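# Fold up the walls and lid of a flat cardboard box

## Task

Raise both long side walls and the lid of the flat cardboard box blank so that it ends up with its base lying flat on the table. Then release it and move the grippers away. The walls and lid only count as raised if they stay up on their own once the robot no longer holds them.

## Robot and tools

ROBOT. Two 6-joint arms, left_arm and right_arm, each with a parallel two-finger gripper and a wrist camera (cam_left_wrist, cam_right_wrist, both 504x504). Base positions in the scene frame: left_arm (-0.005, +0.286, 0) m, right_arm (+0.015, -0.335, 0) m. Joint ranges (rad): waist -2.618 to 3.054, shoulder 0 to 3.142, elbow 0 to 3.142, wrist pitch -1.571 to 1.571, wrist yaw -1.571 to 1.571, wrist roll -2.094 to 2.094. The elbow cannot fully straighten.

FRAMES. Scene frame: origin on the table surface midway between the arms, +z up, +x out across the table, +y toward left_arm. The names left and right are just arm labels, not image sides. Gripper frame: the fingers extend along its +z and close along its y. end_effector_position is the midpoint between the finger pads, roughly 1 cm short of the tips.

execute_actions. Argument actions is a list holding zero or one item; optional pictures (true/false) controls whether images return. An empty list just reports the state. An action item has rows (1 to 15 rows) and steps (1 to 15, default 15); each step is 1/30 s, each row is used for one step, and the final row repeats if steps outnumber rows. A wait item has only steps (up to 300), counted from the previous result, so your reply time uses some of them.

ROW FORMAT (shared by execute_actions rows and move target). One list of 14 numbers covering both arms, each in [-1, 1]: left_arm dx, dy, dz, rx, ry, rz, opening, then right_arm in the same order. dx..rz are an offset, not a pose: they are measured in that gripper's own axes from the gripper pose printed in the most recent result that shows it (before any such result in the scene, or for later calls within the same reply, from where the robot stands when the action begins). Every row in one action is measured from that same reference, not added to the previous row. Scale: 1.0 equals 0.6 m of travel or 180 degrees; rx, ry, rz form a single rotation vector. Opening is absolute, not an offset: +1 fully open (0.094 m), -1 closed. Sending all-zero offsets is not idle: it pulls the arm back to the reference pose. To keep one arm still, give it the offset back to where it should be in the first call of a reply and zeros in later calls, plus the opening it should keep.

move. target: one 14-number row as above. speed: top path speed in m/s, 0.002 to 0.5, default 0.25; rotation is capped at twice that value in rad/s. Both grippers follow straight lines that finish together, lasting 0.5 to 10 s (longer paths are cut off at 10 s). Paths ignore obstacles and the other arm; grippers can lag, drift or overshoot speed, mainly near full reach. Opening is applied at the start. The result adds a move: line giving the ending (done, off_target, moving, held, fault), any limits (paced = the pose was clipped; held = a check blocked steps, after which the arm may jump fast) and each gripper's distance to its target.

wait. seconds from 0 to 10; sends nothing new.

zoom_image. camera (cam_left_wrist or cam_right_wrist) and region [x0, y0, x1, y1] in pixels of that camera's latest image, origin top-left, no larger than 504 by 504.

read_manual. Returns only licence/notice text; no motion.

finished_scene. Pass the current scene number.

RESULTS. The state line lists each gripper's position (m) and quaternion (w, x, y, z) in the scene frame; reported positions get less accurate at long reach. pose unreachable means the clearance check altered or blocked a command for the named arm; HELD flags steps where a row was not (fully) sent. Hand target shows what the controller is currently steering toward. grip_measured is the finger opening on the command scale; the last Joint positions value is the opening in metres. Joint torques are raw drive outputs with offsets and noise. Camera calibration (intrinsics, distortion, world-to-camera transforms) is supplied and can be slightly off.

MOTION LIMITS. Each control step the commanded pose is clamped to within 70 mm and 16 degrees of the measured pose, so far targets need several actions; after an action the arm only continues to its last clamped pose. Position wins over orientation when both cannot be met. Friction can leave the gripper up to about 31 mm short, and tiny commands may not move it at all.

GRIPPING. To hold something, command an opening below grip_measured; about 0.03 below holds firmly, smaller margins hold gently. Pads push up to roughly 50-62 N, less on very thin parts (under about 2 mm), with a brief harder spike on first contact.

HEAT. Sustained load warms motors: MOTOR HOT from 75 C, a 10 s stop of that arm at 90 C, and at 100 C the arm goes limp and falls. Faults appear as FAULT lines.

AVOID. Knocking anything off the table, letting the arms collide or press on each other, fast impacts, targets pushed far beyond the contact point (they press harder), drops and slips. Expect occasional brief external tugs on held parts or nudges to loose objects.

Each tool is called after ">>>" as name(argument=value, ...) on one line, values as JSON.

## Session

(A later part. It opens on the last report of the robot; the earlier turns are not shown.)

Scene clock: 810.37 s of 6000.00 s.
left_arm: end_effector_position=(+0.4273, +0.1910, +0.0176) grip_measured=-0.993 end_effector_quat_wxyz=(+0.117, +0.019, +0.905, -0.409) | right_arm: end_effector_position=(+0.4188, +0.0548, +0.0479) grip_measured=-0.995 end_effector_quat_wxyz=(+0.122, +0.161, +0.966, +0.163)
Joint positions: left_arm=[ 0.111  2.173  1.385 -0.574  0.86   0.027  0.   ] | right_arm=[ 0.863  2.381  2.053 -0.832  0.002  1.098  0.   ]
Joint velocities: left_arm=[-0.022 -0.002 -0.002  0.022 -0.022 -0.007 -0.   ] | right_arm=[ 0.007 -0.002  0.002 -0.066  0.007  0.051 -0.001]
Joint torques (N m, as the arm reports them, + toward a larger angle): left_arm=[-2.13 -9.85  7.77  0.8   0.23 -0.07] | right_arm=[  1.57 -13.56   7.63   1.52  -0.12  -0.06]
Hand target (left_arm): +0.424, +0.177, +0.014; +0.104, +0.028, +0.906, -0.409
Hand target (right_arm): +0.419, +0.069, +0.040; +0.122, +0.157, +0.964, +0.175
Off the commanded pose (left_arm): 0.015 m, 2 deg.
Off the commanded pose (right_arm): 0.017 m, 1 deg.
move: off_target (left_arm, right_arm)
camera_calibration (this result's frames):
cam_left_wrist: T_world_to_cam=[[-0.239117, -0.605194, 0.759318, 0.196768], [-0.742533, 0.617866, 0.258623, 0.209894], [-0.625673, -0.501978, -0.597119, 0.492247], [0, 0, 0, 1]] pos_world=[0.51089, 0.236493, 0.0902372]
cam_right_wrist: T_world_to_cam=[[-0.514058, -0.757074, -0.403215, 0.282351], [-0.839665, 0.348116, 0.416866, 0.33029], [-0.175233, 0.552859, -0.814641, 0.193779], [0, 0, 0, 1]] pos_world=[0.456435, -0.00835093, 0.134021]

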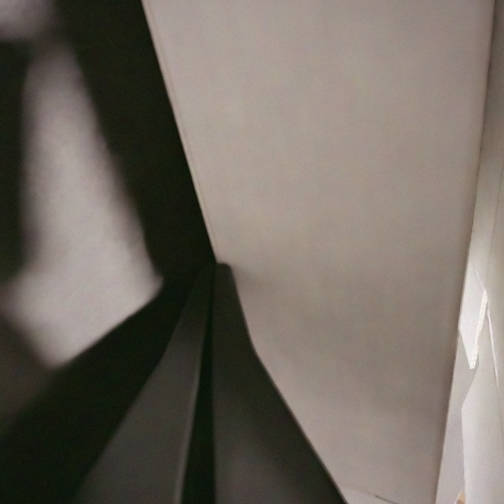

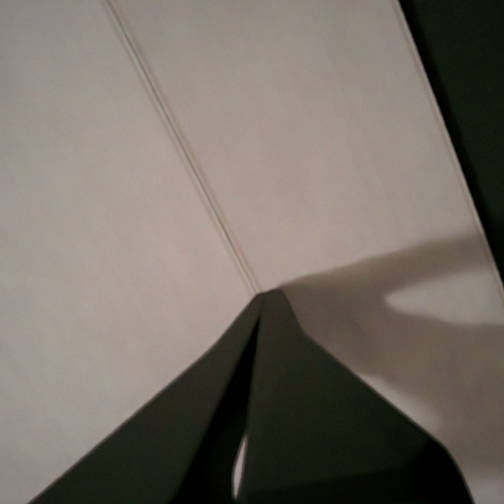

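>>> move(target=[0.005,-0.008,0.015,0,0.01,0,-1,0.022,0.008,0.065,0,0,0,-1], speed=0.03)

>>> move(target=[0,0,0.008,0,0,0,-1,0.015,-0.01,0.055,0,0,0,-1], speed=0.03)

Scene clock: 814.97 s of 6000.00 s.
left_arm: end_effector_position=(+0.4274, +0.1913, +0.0177) grip_measured=-0.993 end_effector_quat_wxyz=(+0.117, +0.018, +0.905, -0.409) | right_arm: end_effector_position=(+0.4195, +0.0607, +0.0346) grip_measured=-0.995 end_effector_quat_wxyz=(+0.128, +0.165, +0.965, +0.159)
Joint positions: left_arm=[ 0.111  2.173  1.385 -0.574  0.861  0.027  0.   ] | right_arm=[ 0.876  2.411  2.054 -0.803  0.022  1.115  0.   ]
Joint velocities: left_arm=[ 0.002 -0.002  0.007 -0.007  0.11   0.037 -0.001] | right_arm=[ 0.017  0.002 -0.007 -0.066 -0.007  0.095 -0.   ]
Joint torques (N m, as the arm reports them, + toward a larger angle): left_arm=[-1.62 -9.38  8.96  0.66  0.19  0.04] | right_arm=[  1.56 -12.11   6.8    1.64  -0.07   0.01]
Hand target (left_arm): +0.425, +0.181, +0.015; +0.103, +0.025, +0.907, -0.408
Hand target (right_arm): +0.418, +0.073, +0.012; +0.122, +0.161, +0.966, +0.163
Off the commanded pose (left_arm): 0.011 m, 2 deg.
Off the commanded pose (right_arm): 0.027 m, 1 deg.
move: off_target (left_arm, right_arm)
camera_calibration (this result's frames):
cam_left_wrist: T_world_to_cam=[[-0.238363, -0.605076, 0.759649, 0.19657], [-0.743041, 0.617293, 0.258535, 0.210081], [-0.625359, -0.502824, -0.596736, 0.492482], [0, 0, 0, 1]] pos_world=[0.510932, 0.23689, 0.0902443]
cam_right_wrist: T_world_to_cam=[[-0.51868, -0.755118, -0.400958, 0.283554], [-0.83929, 0.360303, 0.407153, 0.333847], [-0.162982, 0.547702, -0.820645, 0.17522], [0, 0, 0, 1]] pos_world=[0.455826, -0.00213774, 0.12156]

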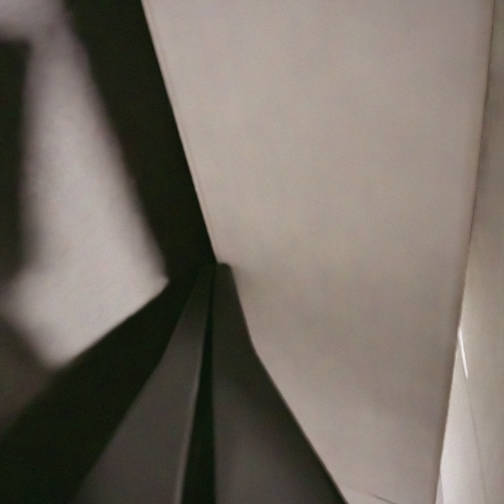

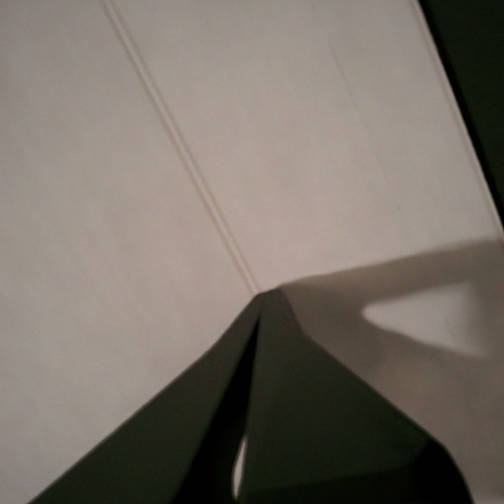

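Scene clock: 816.37 s of 6000.00 s.
left_arm: end_effector_position=(+0.4283, +0.1915, +0.0179) grip_measured=-0.993 end_effector_quat_wxyz=(+0.118, +0.017, +0.905, -0.409) | right_arm: end_effector_position=(+0.4214, +0.0612, +0.0332) grip_measured=-0.995 end_effector_quat_wxyz=(+0.135, +0.165, +0.963, +0.164)
Joint positions: left_arm=[ 0.112  2.173  1.385 -0.569  0.861  0.021  0.   ] | right_arm=[ 0.876  2.403  2.027 -0.767  0.027  1.115  0.   ]
Joint velocities: left_arm=[-0.007  0.002 -0.012  0.022 -0.007  0.007 -0.001] | right_arm=[-0.002  0.017 -0.002 -0.022 -0.051 -0.022 -0.001]
Joint torques (N m, as the arm reports them, + toward a larger angle): left_arm=[ -0.56 -10.02   7.01   1.03   0.27  -0.03] | right_arm=[  1.11 -12.51   4.38   1.79  -0.01  -0.04]
Hand target (left_arm): +0.428, +0.188, +0.015; +0.117, +0.018, +0.905, -0.409
Hand target (right_arm): +0.418, +0.066, +0.001; +0.127, +0.165, +0.965, +0.158
Off the commanded pose (left_arm): 0.005 m, 0 deg.
Off the commanded pose (right_arm): 0.033 m, 1 deg.
move: off_target (right_arm)
camera_calibration (this result's frames):
cam_left_wrist: T_world_to_cam=[[-0.236516, -0.605179, 0.760144, 0.195946], [-0.745656, 0.614637, 0.257328, 0.212238], [-0.622942, -0.505944, -0.596627, 0.492866], [0, 0, 0, 1]] pos_world=[0.511627, 0.237496, 0.0904952]
cam_right_wrist: T_world_to_cam=[[-0.514066, -0.750612, -0.415113, 0.282642], [-0.844726, 0.359007, 0.396928, 0.33856], [-0.14891, 0.554703, -0.818615, 0.167664], [0, 0, 0, 1]] pos_world=[0.456254, -0.00239451, 0.120196]

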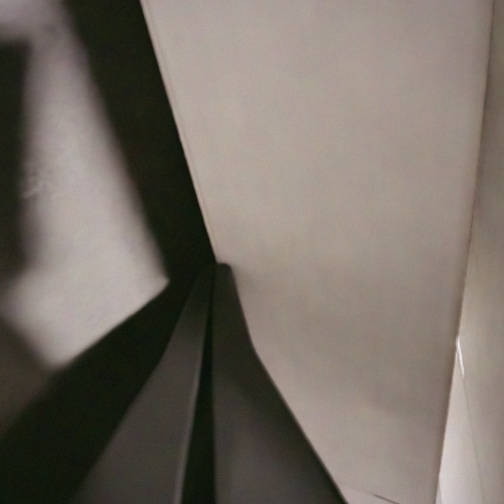

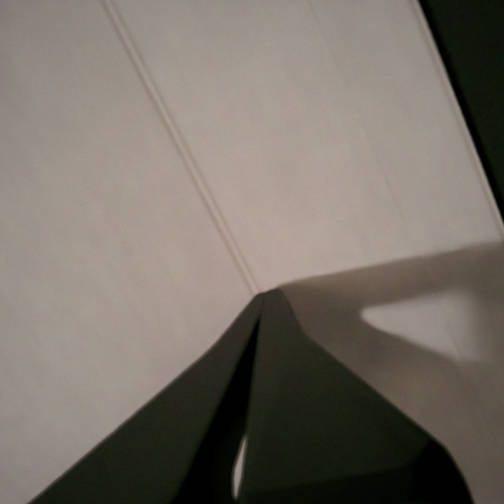

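>>> move(target=[0,-0.005,0.01,0,0,0,-1,0.03,-0.02,0.09,0,0.015,0,-1], speed=0.03)

>>> move(target=[0,0,0,0,0,0,-1,-0.01,0.11,-0.1,0,0,0,-1], speed=0.05)

Scene clock: 824.33 s of 6000.00 s.
left_arm: end_effector_position=(+0.4290, +0.1919, +0.0180) grip_measured=-0.993 end_effector_quat_wxyz=(+0.117, +0.010, +0.905, -0.410) | right_arm: end_effector_position=(+0.4259, +0.0670, +0.0204) grip_measured=-0.995 end_effector_quat_wxyz=(+0.138, +0.164, +0.961, +0.174)
Joint positions: left_arm=[ 0.112  2.173  1.385 -0.566  0.86   0.005  0.   ] | right_arm=[ 0.876  2.427  2.01  -0.705  0.021  1.115  0.   ]
Joint velocities: left_arm=[ 0.007 -0.007 -0.007 -0.007  0.066  0.037 -0.   ] | right_arm=[-0.007 -0.002 -0.022 -0.051 -0.007 -0.022  0.   ]
Joint torques (N m, as the arm reports them, + toward a larger angle): left_arm=[ -1.02 -10.43   6.72   1.07   0.26  -0.03] | right_arm=[  0.76 -11.34   4.     1.8   -0.43  -0.07]
Hand target (left_arm): +0.429, +0.185, +0.016; +0.118, +0.017, +0.904, -0.409
Hand target (right_arm): +0.416, +0.069, -0.022; +0.111, +0.162, +0.966, +0.166
Off the commanded pose (left_arm): 0.007 m, 1 deg.
Off the commanded pose (right_arm): 0.045 m, 3 deg.
After step 90, 2.77 s passed at rest.
move: off_target (right_arm)
camera_calibration (this result's frames):
cam_left_wrist: T_world_to_cam=[[-0.223252, -0.606057, 0.763448, 0.190787], [-0.750229, 0.606886, 0.262385, 0.215825], [-0.622346, -0.514183, -0.59017, 0.494778], [0, 0, 0, 1]] pos_world=[0.512435, 0.239053, 0.0897178]
cam_right_wrist: T_world_to_cam=[[-0.507451, -0.74399, -0.434709, 0.281126], [-0.85, 0.34942, 0.394215, 0.348239], [-0.141396, 0.569548, -0.809705, 0.150179], [0, 0, 0, 1]] pos_world=[0.459896, 0.00193952, 0.106528]

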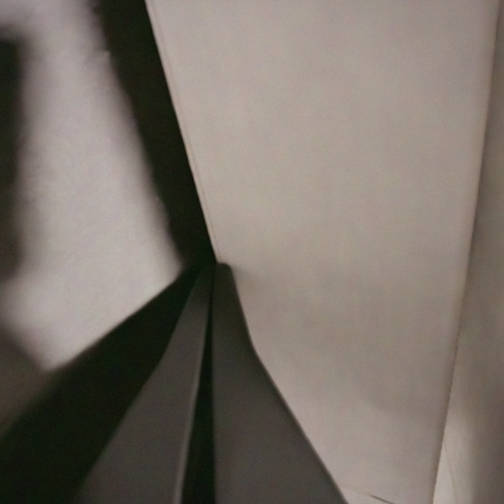

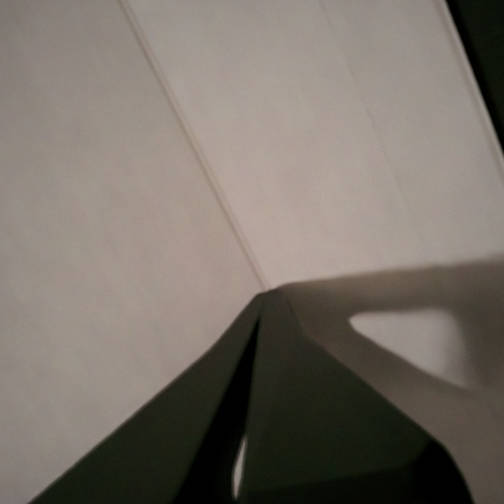

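Scene clock: 826.43 s of 6000.00 s.
left_arm: end_effector_position=(+0.4291, +0.1923, +0.0180) grip_measured=-0.993 end_effector_quat_wxyz=(+0.117, +0.009, +0.905, -0.410) | right_arm: end_effector_position=(+0.4354, +0.1033, +0.1095) grip_measured=-0.995 end_effector_quat_wxyz=(+0.153, +0.165, +0.955, +0.192)
Joint positions: left_arm=[ 0.113  2.173  1.385 -0.566  0.86   0.005  0.   ] | right_arm=[ 0.913  2.676  2.817 -1.217  0.043  1.149  0.   ]
Joint velocities: left_arm=[-0.012  0.007  0.002  0.022 -0.037  0.022  0.   ] | right_arm=[-0.007  0.1    0.217 -0.198 -0.051  0.037 -0.   ]
Joint torques (N m, as the arm reports them, + toward a larger angle): left_arm=[  0.02 -10.46   7.39   0.87   0.28   0.05] | right_arm=[  1.09 -16.68   7.23   1.19   0.04  -0.02]
Hand target (left_arm): +0.429, +0.192, +0.018; +0.117, +0.010, +0.905, -0.410
Hand target (right_arm): +0.428, +0.104, +0.101; +0.143, +0.164, +0.959, +0.181
Off the commanded pose (left_arm): 0.000 m, 0 deg.
Off the commanded pose (right_arm): 0.011 m, 3 deg.
move: off_target (right_arm)
camera_calibration (this result's frames):
cam_left_wrist: T_world_to_cam=[[-0.22279, -0.606227, 0.763448, 0.190838], [-0.750692, 0.606314, 0.262385, 0.215987], [-0.621954, -0.514658, -0.59017, 0.494916], [0, 0, 0, 1]] pos_world=[0.512471, 0.239448, 0.0897178]
cam_right_wrist: T_world_to_cam=[[-0.493039, -0.728311, -0.475894, 0.348314], [-0.862875, 0.33946, 0.374451, 0.317386], [-0.11117, 0.595256, -0.795809, 0.185698], [0, 0, 0, 1]] pos_world=[0.46624, 0.035403, 0.194696]

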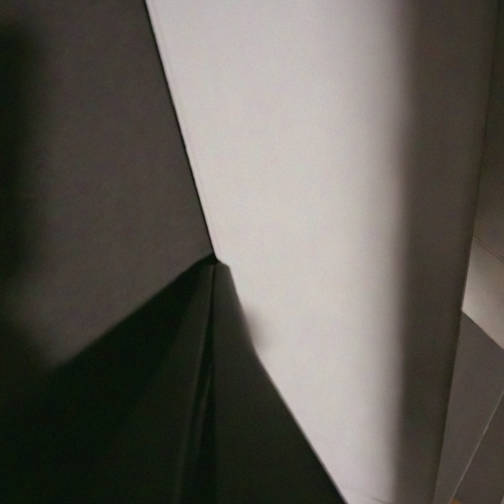

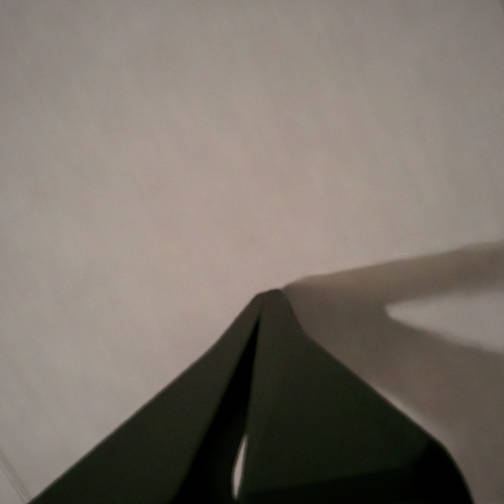

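>>> move(target=[0,0,0,0,0,0,-1,-0.058,-0.153,-0.133,0,0,0,-1], speed=0.07)

>>> move(target=[0,0,-0.25,0,0,0,-1,-0.028,-0.187,-0.082,-0.1,0.03,0.03,-1], speed=0.1)

Scene clock: 833.63 s of 6000.00 s.
left_arm: end_effector_position=(+0.4291, +0.1923, +0.0180) grip_measured=-0.993 end_effector_quat_wxyz=(+0.117, +0.009, +0.905, -0.410) | right_arm: end_effector_position=(+0.4182, -0.0123, +0.1454) grip_measured=-0.995 end_effector_quat_wxyz=(+0.150, +0.167, +0.957, +0.186)
Joint positions: left_arm=[ 0.113  2.173  1.385 -0.566  0.86   0.005  0.   ] | right_arm=[ 0.761  2.088  1.928 -0.929 -0.025  1.018  0.   ]
Joint velocities: left_arm=[-0.007 -0.002  0.012 -0.051  0.037 -0.022 -0.001] | right_arm=[-0.007 -0.022 -0.017  0.037  0.022 -0.007  0.001]
Joint torques (N m, as the arm reports them, + toward a larger angle): left_arm=[  0.07 -10.46   7.4    0.87   0.28   0.05] | right_arm=[ -0.08 -15.92   5.16   1.43  -0.18  -0.2 ]
Hand target (left_arm): +0.429, +0.192, +0.018; +0.117, +0.009, +0.905, -0.410
Hand target (right_arm): +0.417, -0.015, +0.149; +0.151, +0.165, +0.956, +0.192
Off the commanded pose (left_arm): 0.000 m, 0 deg.
Off the commanded pose (right_arm): 0.006 m, 1 deg.
After step 90, 2.07 s passed at rest.
move: done
camera_calibration (this result's frames):
cam_left_wrist: T_world_to_cam=[[-0.22279, -0.606227, 0.763448, 0.190838], [-0.750692, 0.606314, 0.262385, 0.215987], [-0.621954, -0.514658, -0.59017, 0.494916], [0, 0, 0, 1]] pos_world=[0.512471, 0.239448, 0.0897178]
cam_right_wrist: T_world_to_cam=[[-0.500868, -0.73079, -0.463765, 0.274197], [-0.857797, 0.347686, 0.378548, 0.325721], [-0.115394, 0.587419, -0.801014, 0.283602], [0, 0, 0, 1]] pos_world=[0.449465, -0.0794619, 0.231031]

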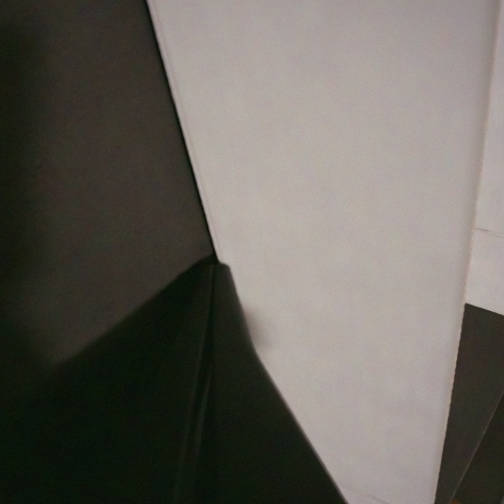

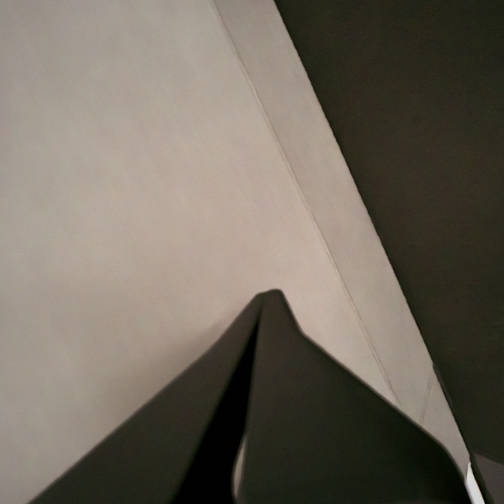

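Scene clock: 835.93 s of 6000.00 s.
left_arm: end_effector_position=(+0.3966, +0.3007, +0.1071) grip_measured=-0.993 end_effector_quat_wxyz=(+0.111, +0.005, +0.905, -0.410) | right_arm: end_effector_position=(+0.3923, -0.1300, +0.1436) grip_measured=-0.995 end_effector_quat_wxyz=(+0.111, +0.182, +0.915, +0.343)
Joint positions: left_arm=[ 0.397  2.116  1.68  -1.266  0.87   0.441  0.   ] | right_arm=[ 0.407  1.675  1.261 -0.569 -0.476  0.851  0.   ]
Joint velocities: left_arm=[-0.002 -0.007  0.007 -0.022 -0.037  0.007 -0.001] | right_arm=[ 0.007  0.007  0.002 -0.007  0.125 -0.022 -0.   ]
Joint torques (N m, as the arm reports them, + toward a larger angle): left_arm=[  0.35 -10.32   9.61   0.04   0.31   0.13] | right_arm=[  0.18 -11.73   5.26   1.57  -0.32  -0.15]
Hand target (left_arm): +0.399, +0.304, +0.114; +0.118, +0.009, +0.905, -0.408
Hand target (right_arm): +0.389, -0.132, +0.146; +0.115, +0.178, +0.913, +0.348
Off the commanded pose (left_arm): 0.007 m, 1 deg.
Off the commanded pose (right_arm): 0.007 m, 1 deg.
move: done
camera_calibration (this result's frames):
cam_left_wrist: T_world_to_cam=[[-0.210288, -0.606209, 0.767001, 0.175935], [-0.748661, 0.604391, 0.272429, 0.101211], [-0.628717, -0.516935, -0.580941, 0.585515], [0, 0, 0, 1]] pos_world=[0.480893, 0.348156, 0.177635]
cam_right_wrist: T_world_to_cam=[[-0.496798, -0.548561, -0.672512, 0.226388], [-0.856577, 0.185351, 0.481582, 0.308696], [-0.139527, 0.815307, -0.561967, 0.353109], [0, 0, 0, 1]] pos_world=[0.426159, -0.220921, 0.202021]

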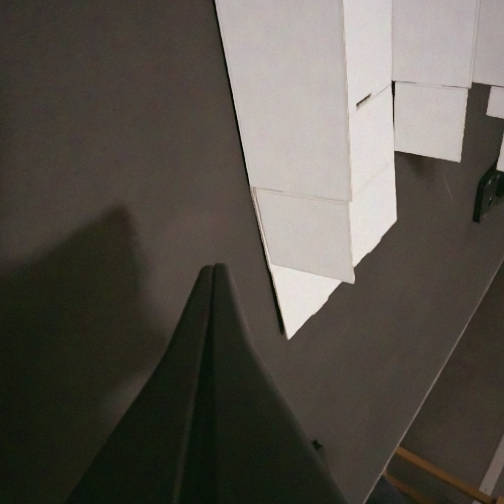

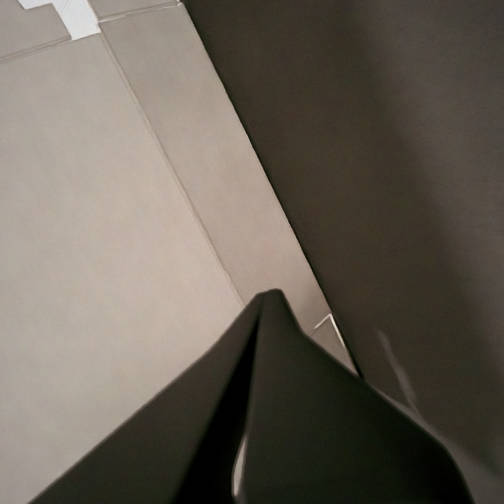

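>>> move(target=[0.1,0,-0.08,0,0,0,-1,0,-0.2,-0.2,-0.1,0,0,-1])

Scene clock: 839.93 s of 6000.00 s.
left_arm: end_effector_position=(+0.3385, +0.3340, +0.1254) grip_measured=-0.993 end_effector_quat_wxyz=(+0.121, +0.008, +0.905, -0.408) | right_arm: end_effector_position=(+0.3201, -0.2832, +0.1480) grip_measured=-0.995 end_effector_quat_wxyz=(+0.132, +0.162, +0.851, +0.482)
Joint positions: left_arm=[ 0.547  1.987  1.551 -1.414  0.846  0.661  0.   ] | right_arm=[-0.236  1.477  0.957 -0.84  -1.033  0.165  0.   ]
Joint velocities: left_arm=[-0.002 -0.012  0.002 -0.037 -0.007 -0.037 -0.001] | right_arm=[-0.007  0.002 -0.002 -0.022 -0.037 -0.022  0.001]
Joint torques (N m, as the arm reports them, + toward a larger angle): left_arm=[  0.5  -10.31   4.97  -0.21   0.2    0.18] | right_arm=[ 0.1  -5.02  7.45  0.71 -0.65 -0.15]
Hand target (left_arm): +0.329, +0.332, +0.125; +0.112, +0.005, +0.906, -0.409
Hand target (right_arm): +0.324, -0.286, +0.151; +0.132, +0.162, +0.849, +0.485
Off the commanded pose (left_arm): 0.010 m, 1 deg.
Off the commanded pose (right_arm): 0.005 m, 1 deg.
move: done
camera_calibration (this result's frames):
cam_left_wrist: T_world_to_cam=[[-0.223886, -0.609394, 0.760601, 0.17637], [-0.756087, 0.601043, 0.258999, 0.0378887], [-0.614987, -0.517094, -0.59532, 0.574044], [0, 0, 0, 1]] pos_world=[0.421163, 0.381541, 0.197779]
cam_right_wrist: T_world_to_cam=[[-0.394198, -0.340885, -0.853467, 0.162251], [-0.91194, 0.0299908, 0.409227, 0.257489], [-0.113903, 0.939626, -0.322689, 0.462003], [0, 0, 0, 1]] pos_world=[0.351397, -0.386523, 0.182188]

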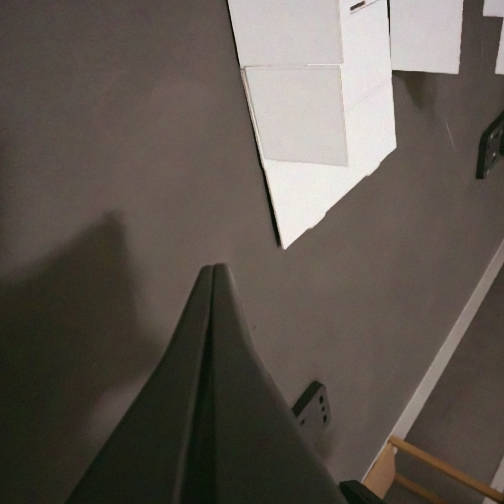

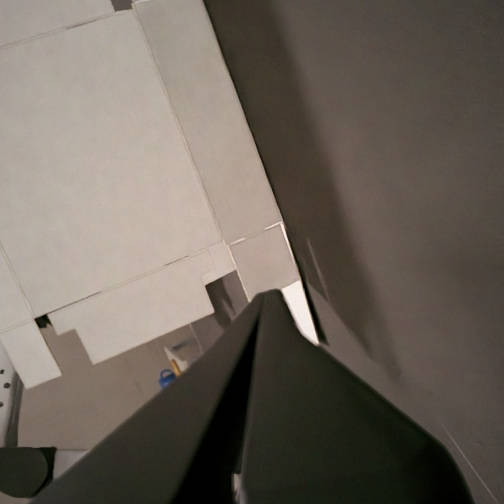

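>>> finished_scene(scene=2)

The scene is finished: the task was done.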